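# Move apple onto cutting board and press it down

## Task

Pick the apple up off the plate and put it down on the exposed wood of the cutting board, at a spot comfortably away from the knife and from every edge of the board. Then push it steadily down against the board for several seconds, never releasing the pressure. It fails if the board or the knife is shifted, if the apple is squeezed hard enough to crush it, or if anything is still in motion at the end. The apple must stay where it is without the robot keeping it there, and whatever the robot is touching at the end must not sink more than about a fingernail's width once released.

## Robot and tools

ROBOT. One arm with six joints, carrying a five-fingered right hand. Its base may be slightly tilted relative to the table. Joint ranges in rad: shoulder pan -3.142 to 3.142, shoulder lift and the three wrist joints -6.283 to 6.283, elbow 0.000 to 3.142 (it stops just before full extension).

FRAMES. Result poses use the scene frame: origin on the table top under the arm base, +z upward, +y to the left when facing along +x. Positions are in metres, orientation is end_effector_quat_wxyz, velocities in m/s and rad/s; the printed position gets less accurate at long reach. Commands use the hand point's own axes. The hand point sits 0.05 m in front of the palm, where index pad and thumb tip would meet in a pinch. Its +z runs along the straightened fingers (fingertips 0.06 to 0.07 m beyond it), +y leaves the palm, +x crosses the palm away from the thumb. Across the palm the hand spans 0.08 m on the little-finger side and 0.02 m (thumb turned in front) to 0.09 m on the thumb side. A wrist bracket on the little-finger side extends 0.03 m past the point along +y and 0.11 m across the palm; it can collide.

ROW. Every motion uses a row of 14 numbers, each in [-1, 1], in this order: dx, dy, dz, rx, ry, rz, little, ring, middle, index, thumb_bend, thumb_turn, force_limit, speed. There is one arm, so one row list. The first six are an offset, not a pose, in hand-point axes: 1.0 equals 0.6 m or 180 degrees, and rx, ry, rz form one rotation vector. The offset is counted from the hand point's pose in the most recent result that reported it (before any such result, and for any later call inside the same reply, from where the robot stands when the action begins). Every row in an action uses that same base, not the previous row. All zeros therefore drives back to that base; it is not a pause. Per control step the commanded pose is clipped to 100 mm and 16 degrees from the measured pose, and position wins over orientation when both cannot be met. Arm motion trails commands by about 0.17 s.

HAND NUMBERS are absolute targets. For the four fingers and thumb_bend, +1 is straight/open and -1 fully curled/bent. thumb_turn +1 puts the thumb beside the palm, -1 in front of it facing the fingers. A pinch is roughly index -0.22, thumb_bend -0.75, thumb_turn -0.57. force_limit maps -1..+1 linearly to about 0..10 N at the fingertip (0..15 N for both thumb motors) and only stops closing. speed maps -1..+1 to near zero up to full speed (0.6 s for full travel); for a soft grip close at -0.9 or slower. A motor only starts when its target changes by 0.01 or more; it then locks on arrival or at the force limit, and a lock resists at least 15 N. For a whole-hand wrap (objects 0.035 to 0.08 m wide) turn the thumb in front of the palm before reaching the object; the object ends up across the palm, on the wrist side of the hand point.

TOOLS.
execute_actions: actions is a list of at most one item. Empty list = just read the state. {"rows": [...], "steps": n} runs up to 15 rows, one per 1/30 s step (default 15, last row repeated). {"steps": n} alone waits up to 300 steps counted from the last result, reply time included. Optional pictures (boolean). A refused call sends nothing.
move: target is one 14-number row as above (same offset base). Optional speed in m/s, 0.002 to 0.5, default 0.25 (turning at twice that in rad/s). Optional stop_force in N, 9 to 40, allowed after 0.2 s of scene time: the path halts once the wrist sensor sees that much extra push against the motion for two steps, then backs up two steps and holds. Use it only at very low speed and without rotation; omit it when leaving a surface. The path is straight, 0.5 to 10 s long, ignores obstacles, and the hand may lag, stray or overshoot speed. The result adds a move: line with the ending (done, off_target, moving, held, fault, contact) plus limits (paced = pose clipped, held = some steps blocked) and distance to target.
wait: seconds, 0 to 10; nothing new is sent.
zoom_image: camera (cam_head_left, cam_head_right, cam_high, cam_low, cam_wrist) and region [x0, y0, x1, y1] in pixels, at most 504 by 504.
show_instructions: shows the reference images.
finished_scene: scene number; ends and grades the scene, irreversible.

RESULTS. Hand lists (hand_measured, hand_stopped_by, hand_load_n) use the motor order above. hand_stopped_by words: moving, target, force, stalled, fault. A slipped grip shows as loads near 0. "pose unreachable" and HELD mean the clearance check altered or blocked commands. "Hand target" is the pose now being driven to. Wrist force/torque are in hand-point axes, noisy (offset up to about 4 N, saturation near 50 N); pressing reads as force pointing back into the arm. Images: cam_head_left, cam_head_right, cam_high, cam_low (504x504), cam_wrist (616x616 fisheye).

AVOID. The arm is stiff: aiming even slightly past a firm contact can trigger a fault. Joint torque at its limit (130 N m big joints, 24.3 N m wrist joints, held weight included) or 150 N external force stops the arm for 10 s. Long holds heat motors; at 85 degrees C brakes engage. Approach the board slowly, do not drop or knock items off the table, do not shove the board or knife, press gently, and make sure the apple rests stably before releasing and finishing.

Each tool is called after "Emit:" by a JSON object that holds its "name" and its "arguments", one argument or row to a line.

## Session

Emit:
{"name": "execute_actions", "arguments": {
  "actions": []
}}

Scene clock: 0.00 s of 4800.00 s.
end_effector_position=(+0.9642, -0.4112, +0.3370) hand_measured=(+1.000, +1.000, +1.000, +1.000, +1.000, +1.000) hand_load_n=(+0.0, +0.0, +0.0, +0.0, +0.0, +0.0) hand_stopped_by=(target, target, target, target, target, target) hand_force_limit=0.00 hand_speed=-0.80 end_effector_quat_wxyz=(-0.017, +0.633, -0.354, +0.688) end_effector_velocity=(-0.000, -0.001, +0.000) end_effector_angular_velocity=(+0.000, +0.001, -0.001)
Joint positions: [-0.516 -0.6    0.682 -0.22   1.519 -3.988]
Joint velocities: [-0.001 -0.    -0.     0.001 -0.001 -0.   ]
Motor temperatures (°C, as the motors report them): [26 25 25 32 32 34]
Wrist force (N, on the end effector, along its own x y z axes, offset not removed): no reading
Wrist torque (N m, same axes, about the end effector's origin, offset not removed): no reading
Hand target: +0.964, -0.411, +0.337; -0.017, +0.633, -0.354, +0.688

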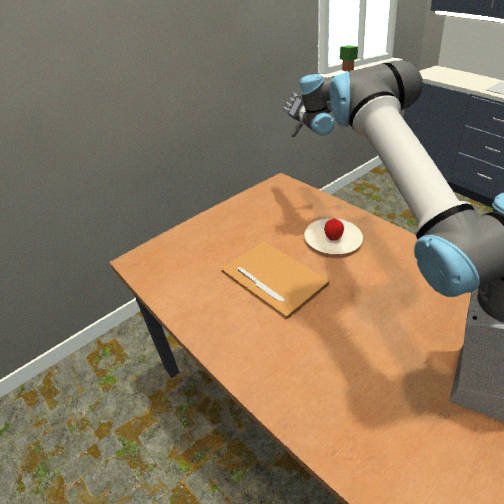

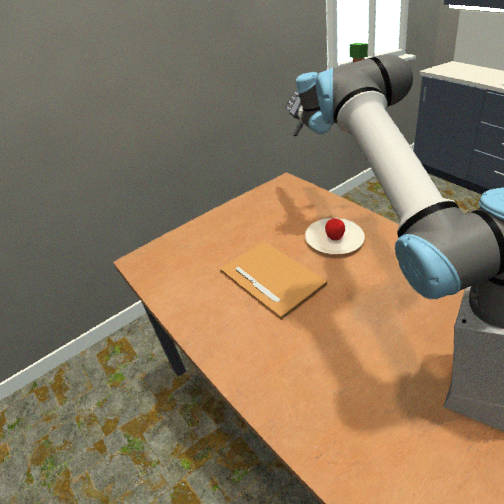

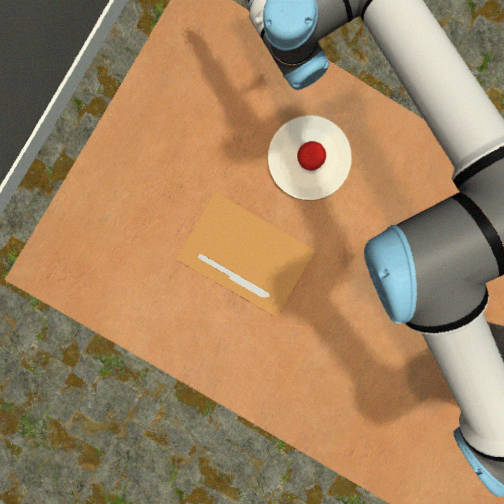

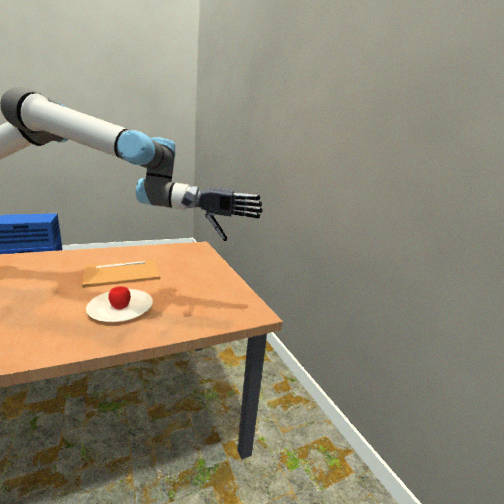

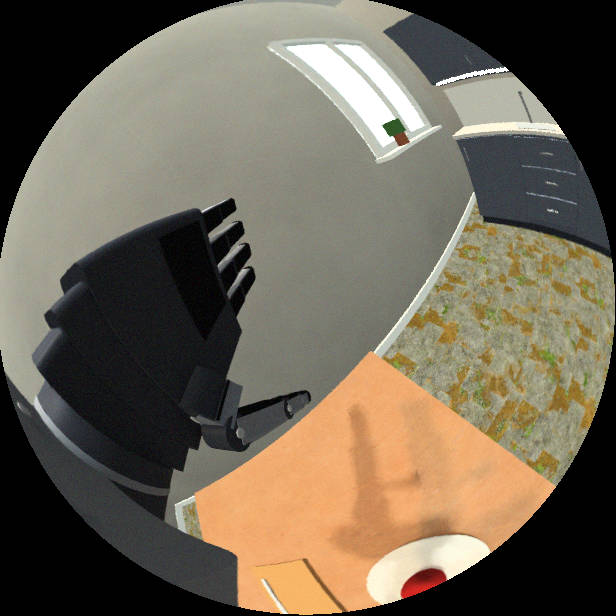

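Emit:
{"name": "zoom_image", "arguments": {
  "camera": "cam_high",
  "region": [160,100,370,330]
}}

Region (160, 100, 370, 330) of cam_high's 504x504 image, scaled by 2.191, with more detail than that image has; it fills the left 460 columns of this view, and the rest is white.

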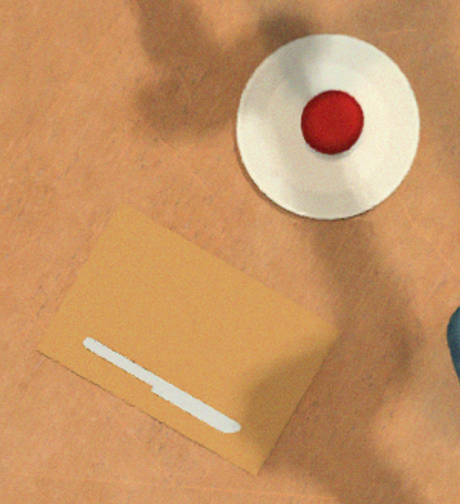

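Emit:
{"name": "move", "arguments": {
  "target": [-0.371,0.15,-0.624,-0.13,-0.245,0.245,1,1,1,1,1,-1,0,0],
  "speed": 0.3
}}

Emit:
{"name": "zoom_image", "arguments": {
  "camera": "cam_low",
  "region": [50,230,190,335]
}}

Emit:
{"name": "zoom_image", "arguments": {
  "camera": "cam_high",
  "region": [256,92,376,212]
}}

Scene clock: 5.90 s of 4800.00 s.
end_effector_position=(+0.6393, -0.1999, +0.1193) hand_measured=(+1.000, +1.000, +1.000, +1.000, +1.000, -1.000) hand_load_n=(+0.0, +0.0, +0.0, +0.0, +0.0, +0.0) hand_stopped_by=(target, target, target, target, target, target) hand_force_limit=0.00 hand_speed=0.00 end_effector_quat_wxyz=(-0.270, +0.654, -0.653, +0.271) end_effector_velocity=(-0.001, +0.002, -0.001) end_effector_angular_velocity=(+0.004, +0.002, +0.002)
Joint positions: [-0.678 -0.833  1.544 -0.031  0.936 -3.507]
Joint velocities: [ 0.     0.002  0.002  0.001 -0.003 -0.001]
Motor temperatures (°C, as the motors report them): [26 25 25 32 32 34]
Wrist force (N, on the end effector, along its own x y z axes, offset not removed): [1.9 -1.2 -2.2]
Wrist torque (N m, same axes, about the end effector's origin, offset not removed): [-0.19 -0.06 0.16]
Hand target: +0.639, -0.200, +0.119; -0.270, +0.654, -0.653, +0.271
Off the commanded pose: 0.000 m, 0 deg.
move: done

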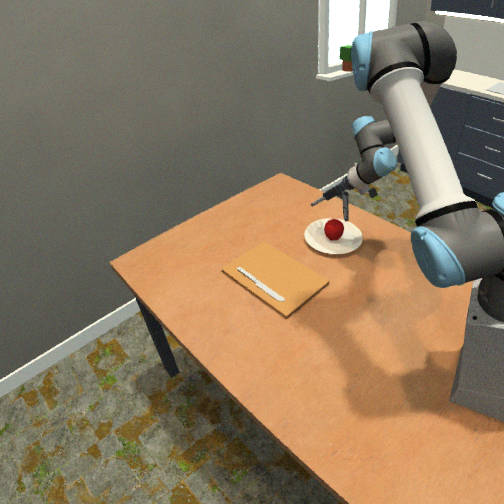

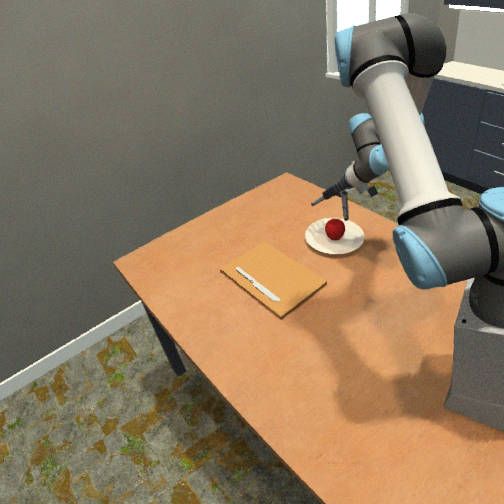

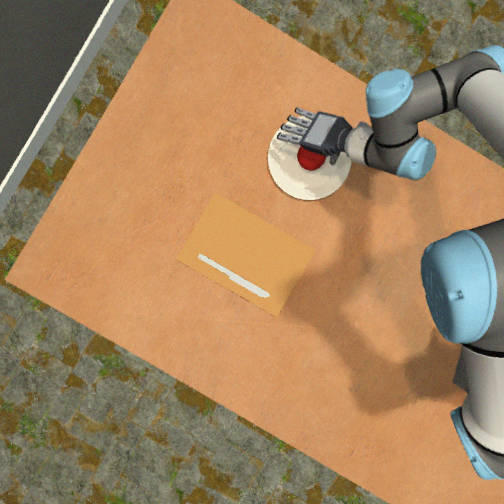

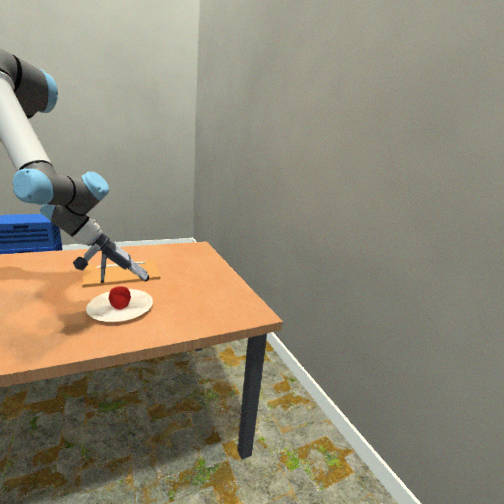

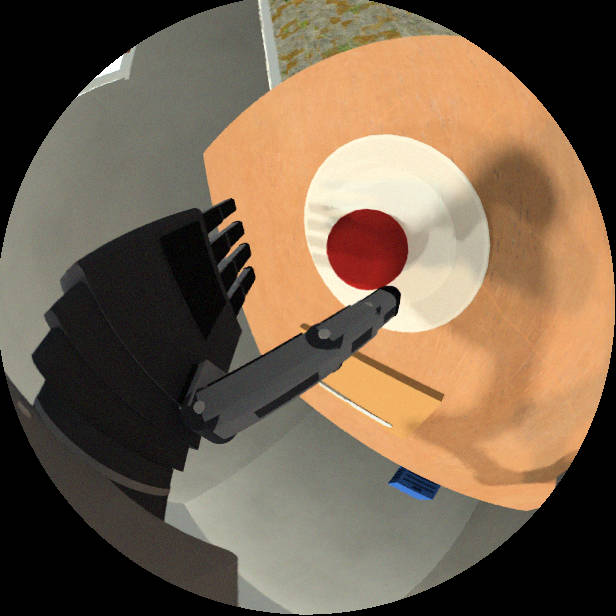

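Region (50, 230, 190, 335) of cam_low's 504x504 image, scaled by 3.600, with more detail than that image has; it fills the top 378 rows of this view, and the rest is white.

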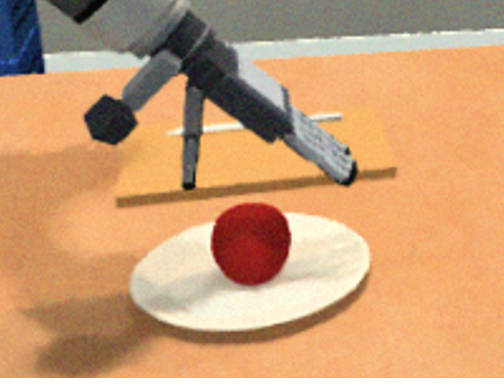

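Region (256, 92, 376, 212) of cam_high's 504x504 image, scaled by 4.200, with more detail than that image has.

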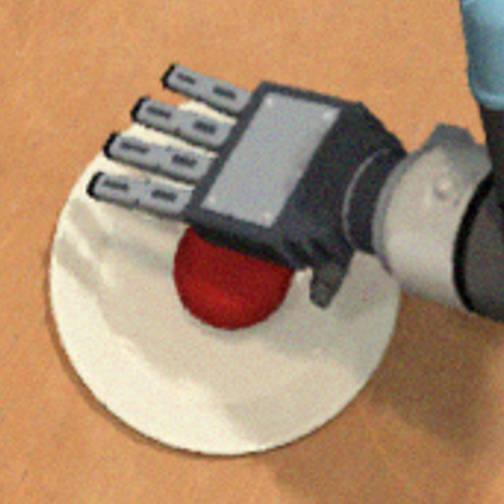

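Emit:
{"name": "move", "arguments": {
  "target": [-0.005,0.0955,0.0955,0,0,0,1,0.6,1,0.6,1,-1,0.2,-0.5],
  "speed": 0.07,
  "stop_force": 10
}}

Emit:
{"name": "move", "arguments": {
  "target": [0,0,0,0,0,0,1,-0.6,1,-0.6,-0.5,-1,0.2,-0.8]
}}

Emit:
{"name": "zoom_image", "arguments": {
  "camera": "cam_low",
  "region": [50,230,190,335]
}}

Scene clock: 8.70 s of 4800.00 s.
end_effector_position=(+0.6393, -0.1971, +0.0385) hand_measured=(+1.000, +0.600, +1.000, +0.600, +1.000, -1.000) hand_load_n=(+0.0, +0.0, +0.0, +0.0, +0.0, +0.0) hand_stopped_by=(target, target, target, target, target, target) hand_force_limit=0.20 hand_speed=-0.50 end_effector_quat_wxyz=(-0.270, +0.654, -0.653, +0.271) end_effector_velocity=(-0.000, -0.000, -0.002) end_effector_angular_velocity=(+0.000, +0.001, -0.001)
Joint positions: [-0.641 -0.684  1.504 -0.157  0.964 -3.479]
Joint velocities: [ 0.001  0.005 -0.002 -0.002  0.001  0.001]
Motor temperatures (°C, as the motors report them): [26 25 25 32 32 34]
Wrist force (N, on the end effector, along its own x y z axes, offset not removed): [0.2 -1.2 -2.8]
Wrist torque (N m, same axes, about the end effector's origin, offset not removed): [0.00 0.24 -0.04]
Hand target: +0.639, -0.197, +0.038; -0.270, +0.654, -0.653, +0.271
Off the commanded pose: 0.000 m, 0 deg.
move: done

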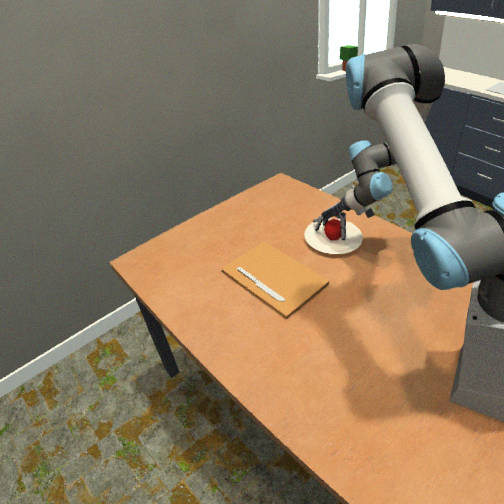

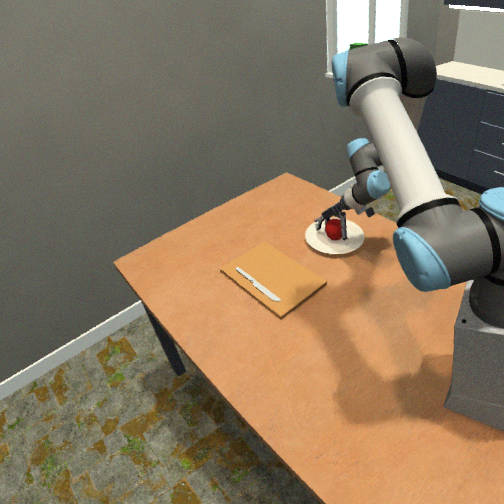

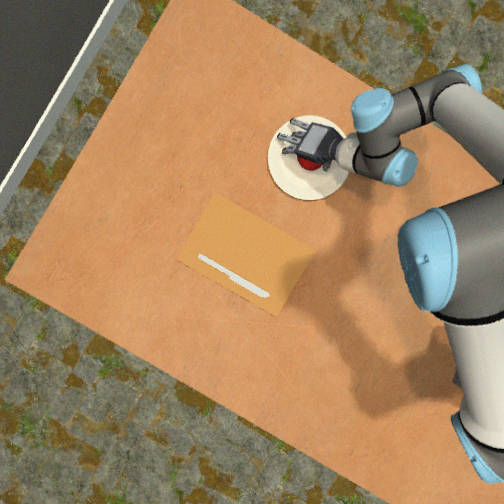

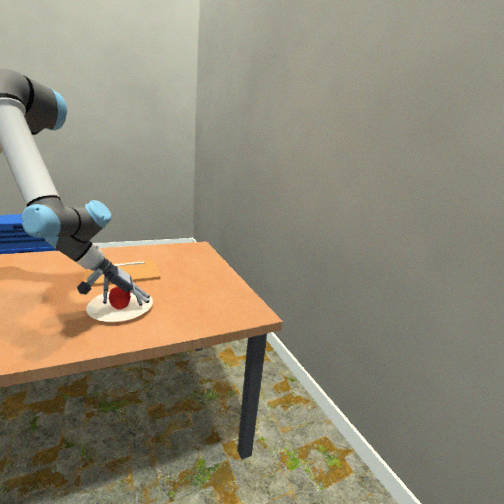

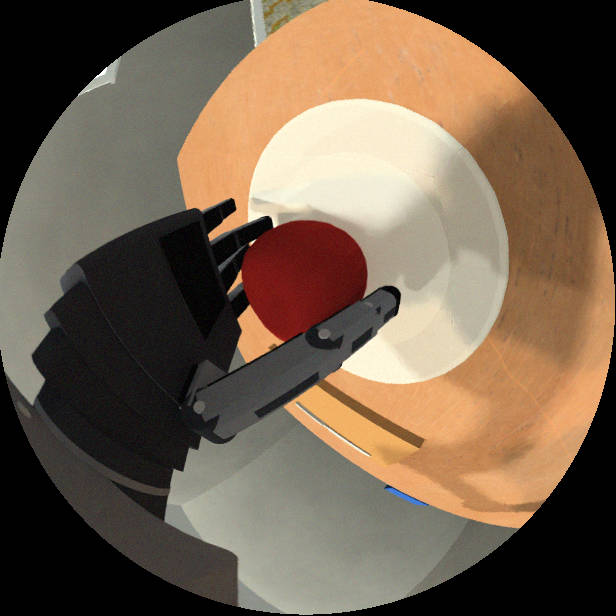

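Scene clock: 10.50 s of 4800.00 s.
end_effector_position=(+0.6393, -0.1971, +0.0385) hand_measured=(+1.000, +0.104, +1.000, +0.170, +0.686, -1.000) hand_load_n=(+0.0, +6.0, +0.0, +7.0, +8.5, +1.5) hand_stopped_by=(target, force, target, force, force, target) hand_force_limit=0.20 hand_speed=-0.80 end_effector_quat_wxyz=(-0.270, +0.654, -0.653, +0.271) end_effector_velocity=(-0.001, -0.001, -0.000) end_effector_angular_velocity=(+0.000, +0.000, -0.002)
Joint positions: [-0.641 -0.684  1.504 -0.157  0.964 -3.479]
Joint velocities: [-0.002  0.001 -0.     0.    -0.001 -0.   ]
Motor temperatures (°C, as the motors report them): [26 25 25 32 32 34]
Wrist force (N, on the end effector, along its own x y z axes, offset not removed): [-0.6 -0.6 -1.6]
Wrist torque (N m, same axes, about the end effector's origin, offset not removed): [-0.15 0.40 0.05]
Hand target: +0.639, -0.197, +0.038; -0.270, +0.654, -0.653, +0.271
Off the commanded pose: 0.000 m, 0 deg.
move: done

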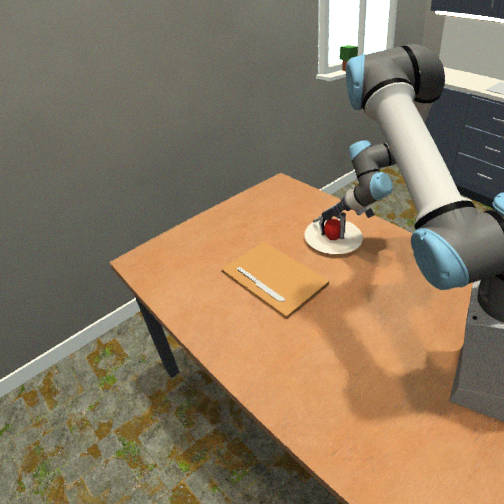

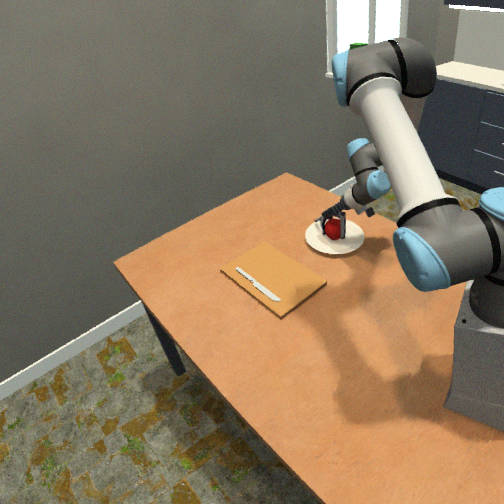

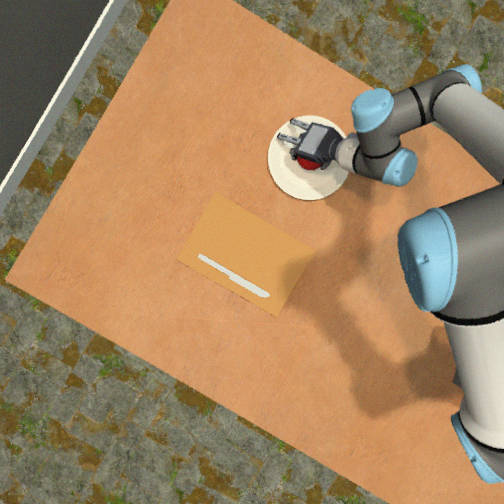

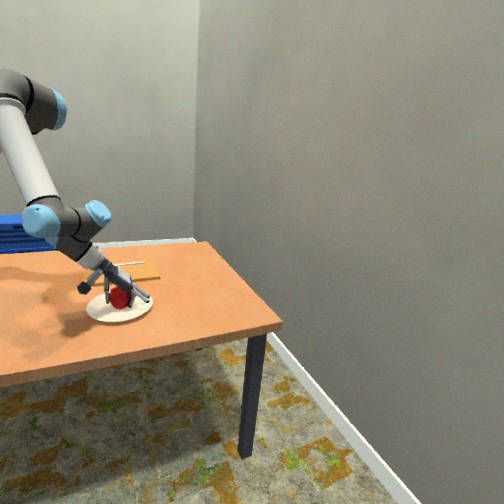

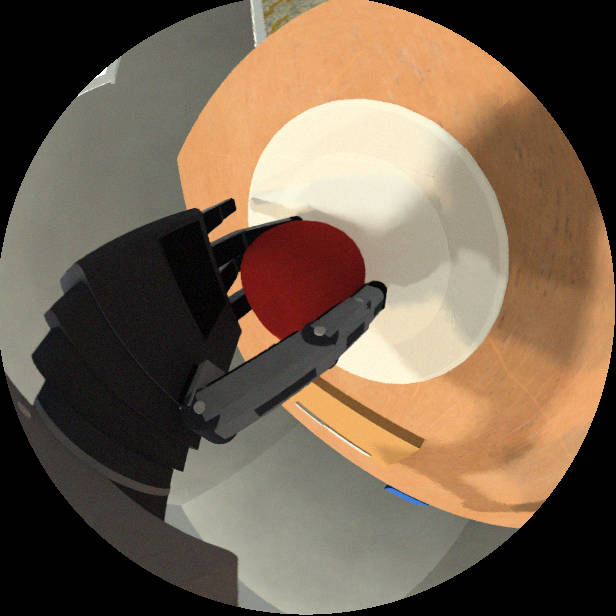

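Region (50, 230, 190, 335) of cam_low's 504x504 image, scaled by 3.600, with more detail than that image has; it fills the top 378 rows of this view, and the rest is white.

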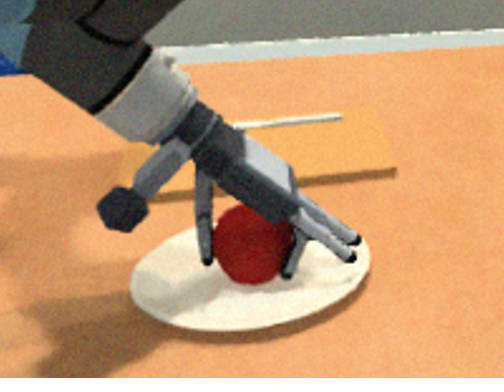

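Emit:
{"name": "move", "arguments": {
  "target": [0,-0.0648,-0.0648,0,0,0,1,-0.6,1,-0.6,-0.5,-1,0.2,-0.8],
  "speed": 0.1
}}

Emit:
{"name": "move", "arguments": {
  "target": [-0.462,0.0218,0.0619,0,0,0,1,-0.6,1,-0.6,-0.5,-1,0.2,-0.8],
  "speed": 0.2
}}

Emit:
{"name": "move", "arguments": {
  "target": [0,0.022,0.022,0,0,0,1,-0.6,1,-0.6,-0.5,-1,0.2,-0.8],
  "speed": 0.005,
  "stop_force": 9
}}

Emit:
{"name": "zoom_image", "arguments": {
  "camera": "cam_head_left",
  "region": [215,215,335,320]
}}

Scene clock: 13.17 s of 4800.00 s.
end_effector_position=(+0.6393, -0.1969, +0.0933) hand_measured=(+1.000, +0.104, +1.000, +0.170, +0.686, -1.000) hand_load_n=(+0.0, +6.0, +0.0, +7.0, +8.5, +1.5) hand_stopped_by=(target, force, target, force, force, target) hand_force_limit=0.20 hand_speed=-0.80 end_effector_quat_wxyz=(-0.270, +0.654, -0.653, +0.271) end_effector_velocity=(+0.000, +0.000, +0.002) end_effector_angular_velocity=(-0.000, -0.000, +0.001)
Joint positions: [-0.663 -0.789  1.539 -0.077  0.947 -3.496]
Joint velocities: [-0.    -0.004  0.001  0.003 -0.001 -0.001]
Motor temperatures (°C, as the motors report them): [26 25 25 32 32 34]
Wrist force (N, on the end effector, along its own x y z axes, offset not removed): [-2.1 1.7 0.5]
Wrist torque (N m, same axes, about the end effector's origin, offset not removed): [0.06 0.55 -0.09]
Hand target: +0.639, -0.197, +0.093; -0.270, +0.654, -0.653, +0.271
Off the commanded pose: 0.000 m, 0 deg.
move: done

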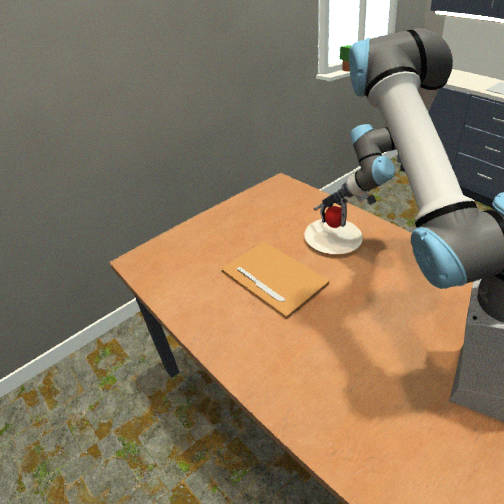

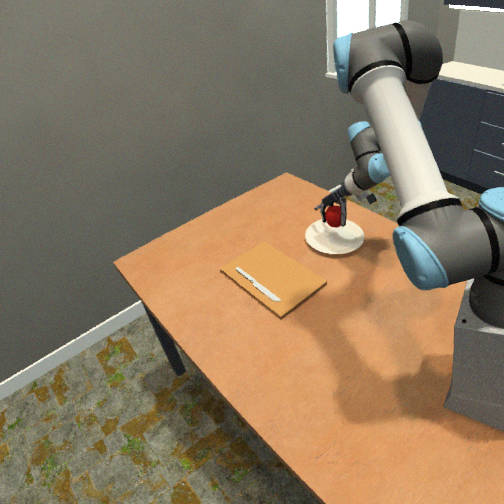

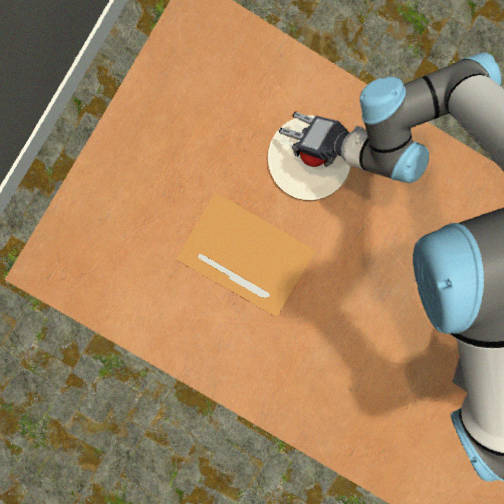

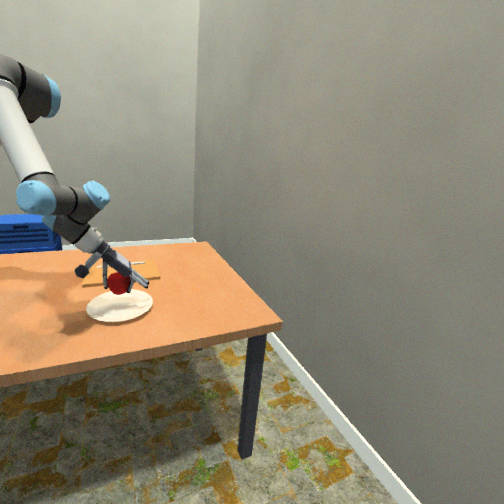

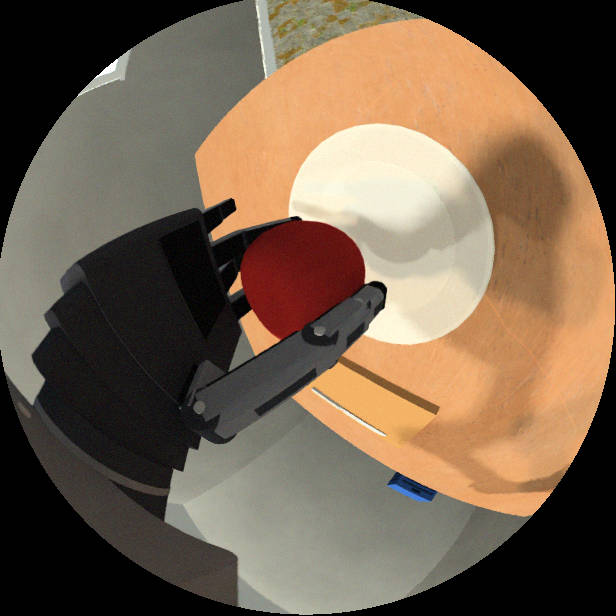

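Scene clock: 15.17 s of 4800.00 s.
end_effector_position=(+0.6559, +0.0802, +0.0572) hand_measured=(+1.000, +0.104, +1.000, +0.170, +0.686, -1.000) hand_load_n=(+0.0, +6.0, +0.0, +7.0, +8.5, +1.5) hand_stopped_by=(target, force, target, force, force, target) hand_force_limit=0.20 hand_speed=-0.80 end_effector_quat_wxyz=(-0.270, +0.654, -0.653, +0.271) end_effector_velocity=(+0.000, +0.002, -0.001) end_effector_angular_velocity=(-0.001, +0.001, -0.000)
Joint positions: [-0.142 -0.849  1.674 -0.283  1.379 -3.174]
Joint velocities: [ 0.005  0.002 -0.002  0.001  0.005  0.002]
Motor temperatures (°C, as the motors report them): [26 25 25 32 32 34]
Wrist force (N, on the end effector, along its own x y z axes, offset not removed): [-1.7 2.7 -0.1]
Wrist torque (N m, same axes, about the end effector's origin, offset not removed): [0.33 0.52 -0.01]
Hand target: +0.656, +0.080, +0.057; -0.270, +0.654, -0.653, +0.271
Off the commanded pose: 0.000 m, 0 deg.
move: done

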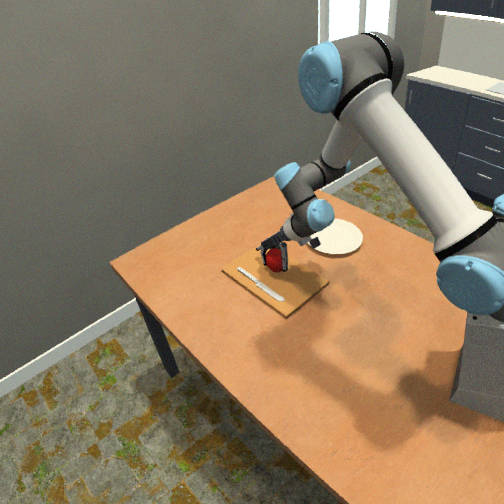

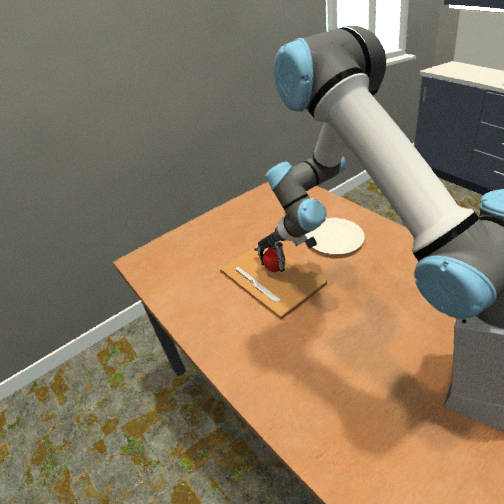

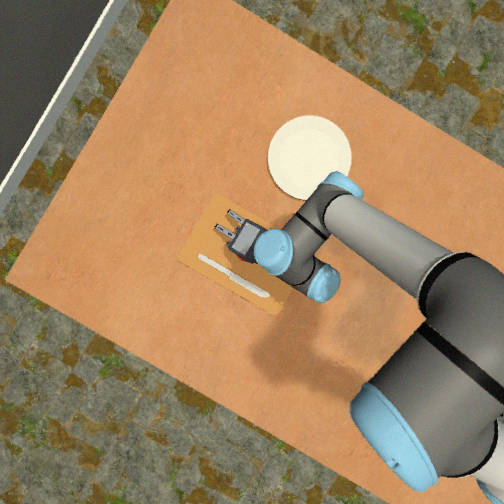

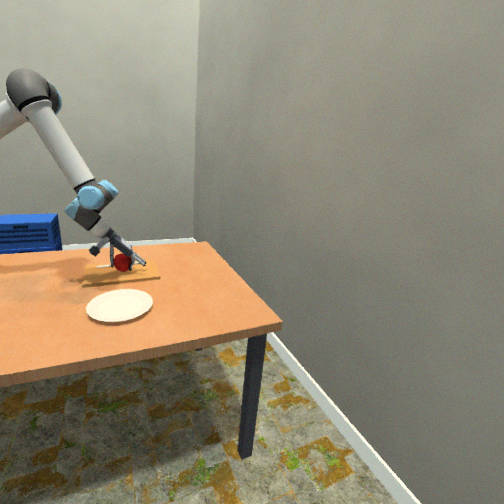

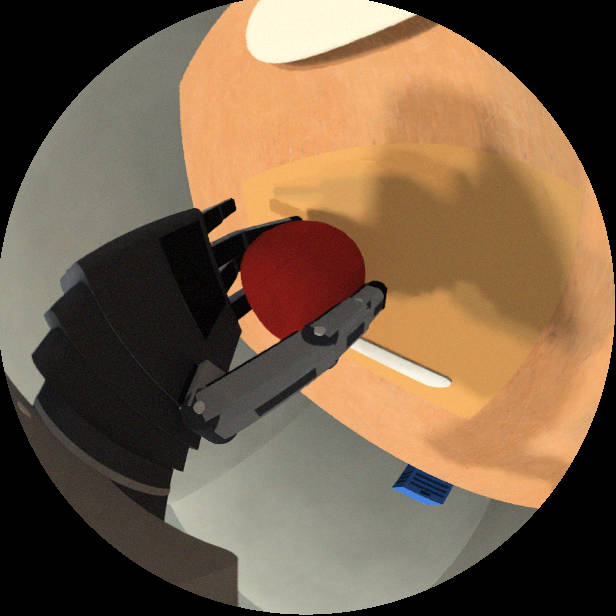

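Scene clock: 17.90 s of 4800.00 s.
end_effector_position=(+0.6561, +0.0802, +0.0455) hand_measured=(+1.000, +0.104, +1.000, +0.170, +0.686, -1.000) hand_load_n=(+0.0, +4.5, +0.0, +5.0, +10.0, +1.0) hand_stopped_by=(target, force, target, force, force, target) hand_force_limit=0.20 hand_speed=-0.80 end_effector_quat_wxyz=(-0.270, +0.654, -0.653, +0.271) end_effector_velocity=(+0.001, +0.001, +0.002) end_effector_angular_velocity=(+0.001, -0.002, +0.002)
Joint positions: [-0.139 -0.824  1.665 -0.3    1.381 -3.172]
Joint velocities: [ 0.001 -0.004 -0.     0.003 -0.001 -0.   ]
Motor temperatures (°C, as the motors report them): [26 25 25 32 32 34]
Wrist force (N, on the end effector, along its own x y z axes, offset not removed): [0.4 -2.0 -14.3]
Wrist torque (N m, same axes, about the end effector's origin, offset not removed): [0.13 0.39 0.02]
Hand target: +0.656, +0.080, +0.046; -0.270, +0.654, -0.653, +0.271
Off the commanded pose: 0.007 m, 0 deg.
move: contact

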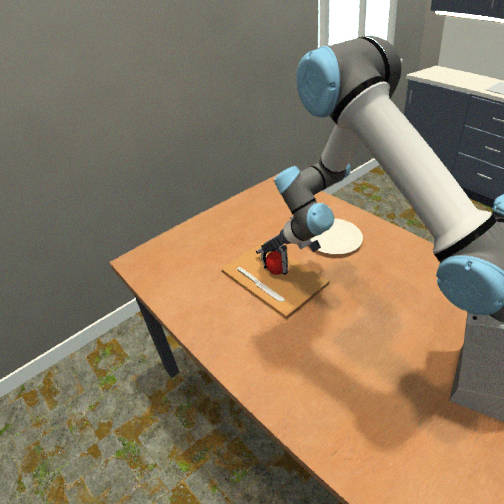

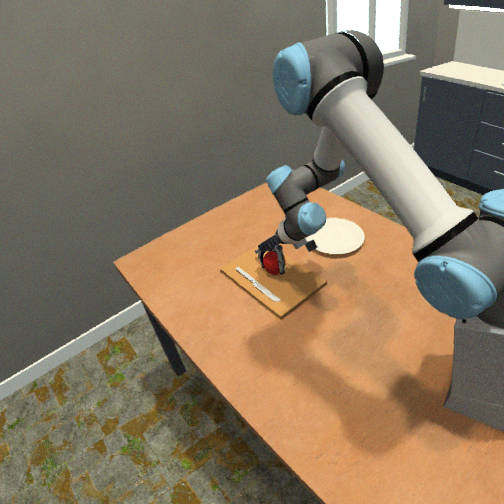

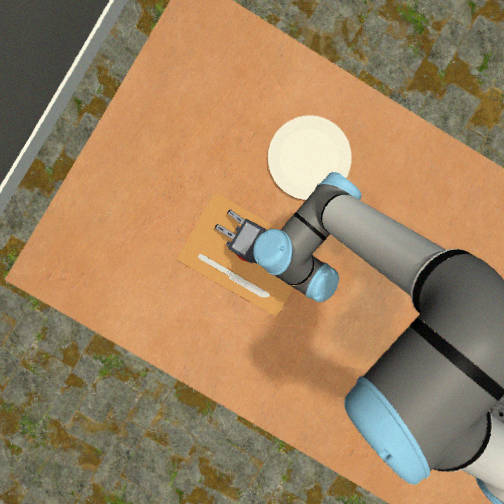

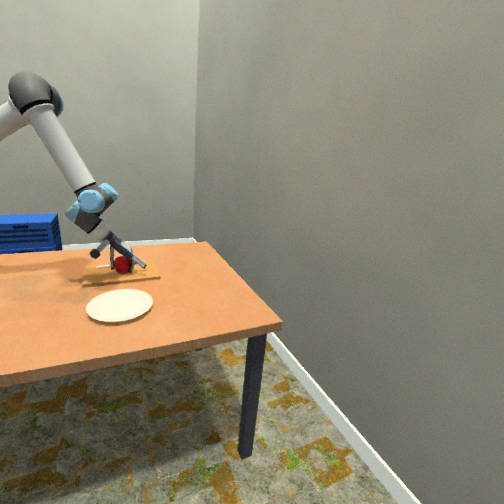

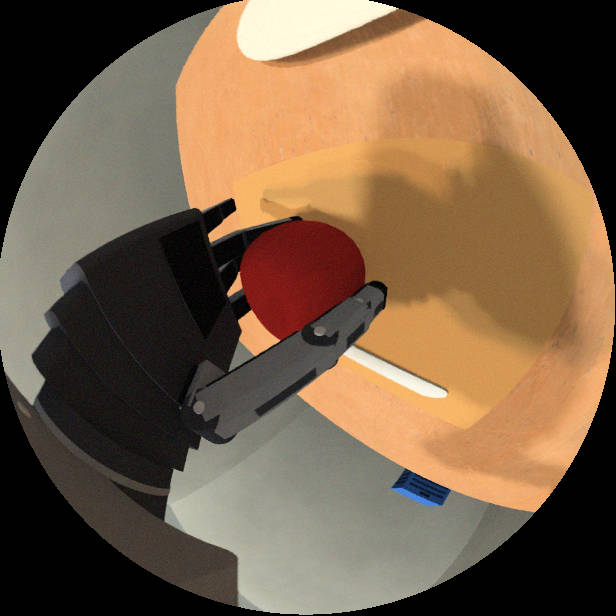

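Region (215, 215, 335, 320) of cam_head_left's 504x504 image, scaled by 4.200, with more detail than that image has; it fills the top 441 rows of this view, and the rest is white.

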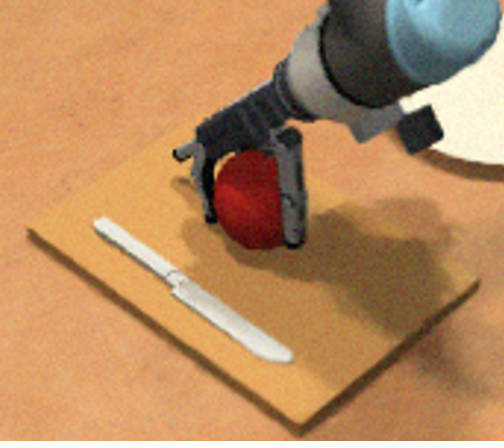

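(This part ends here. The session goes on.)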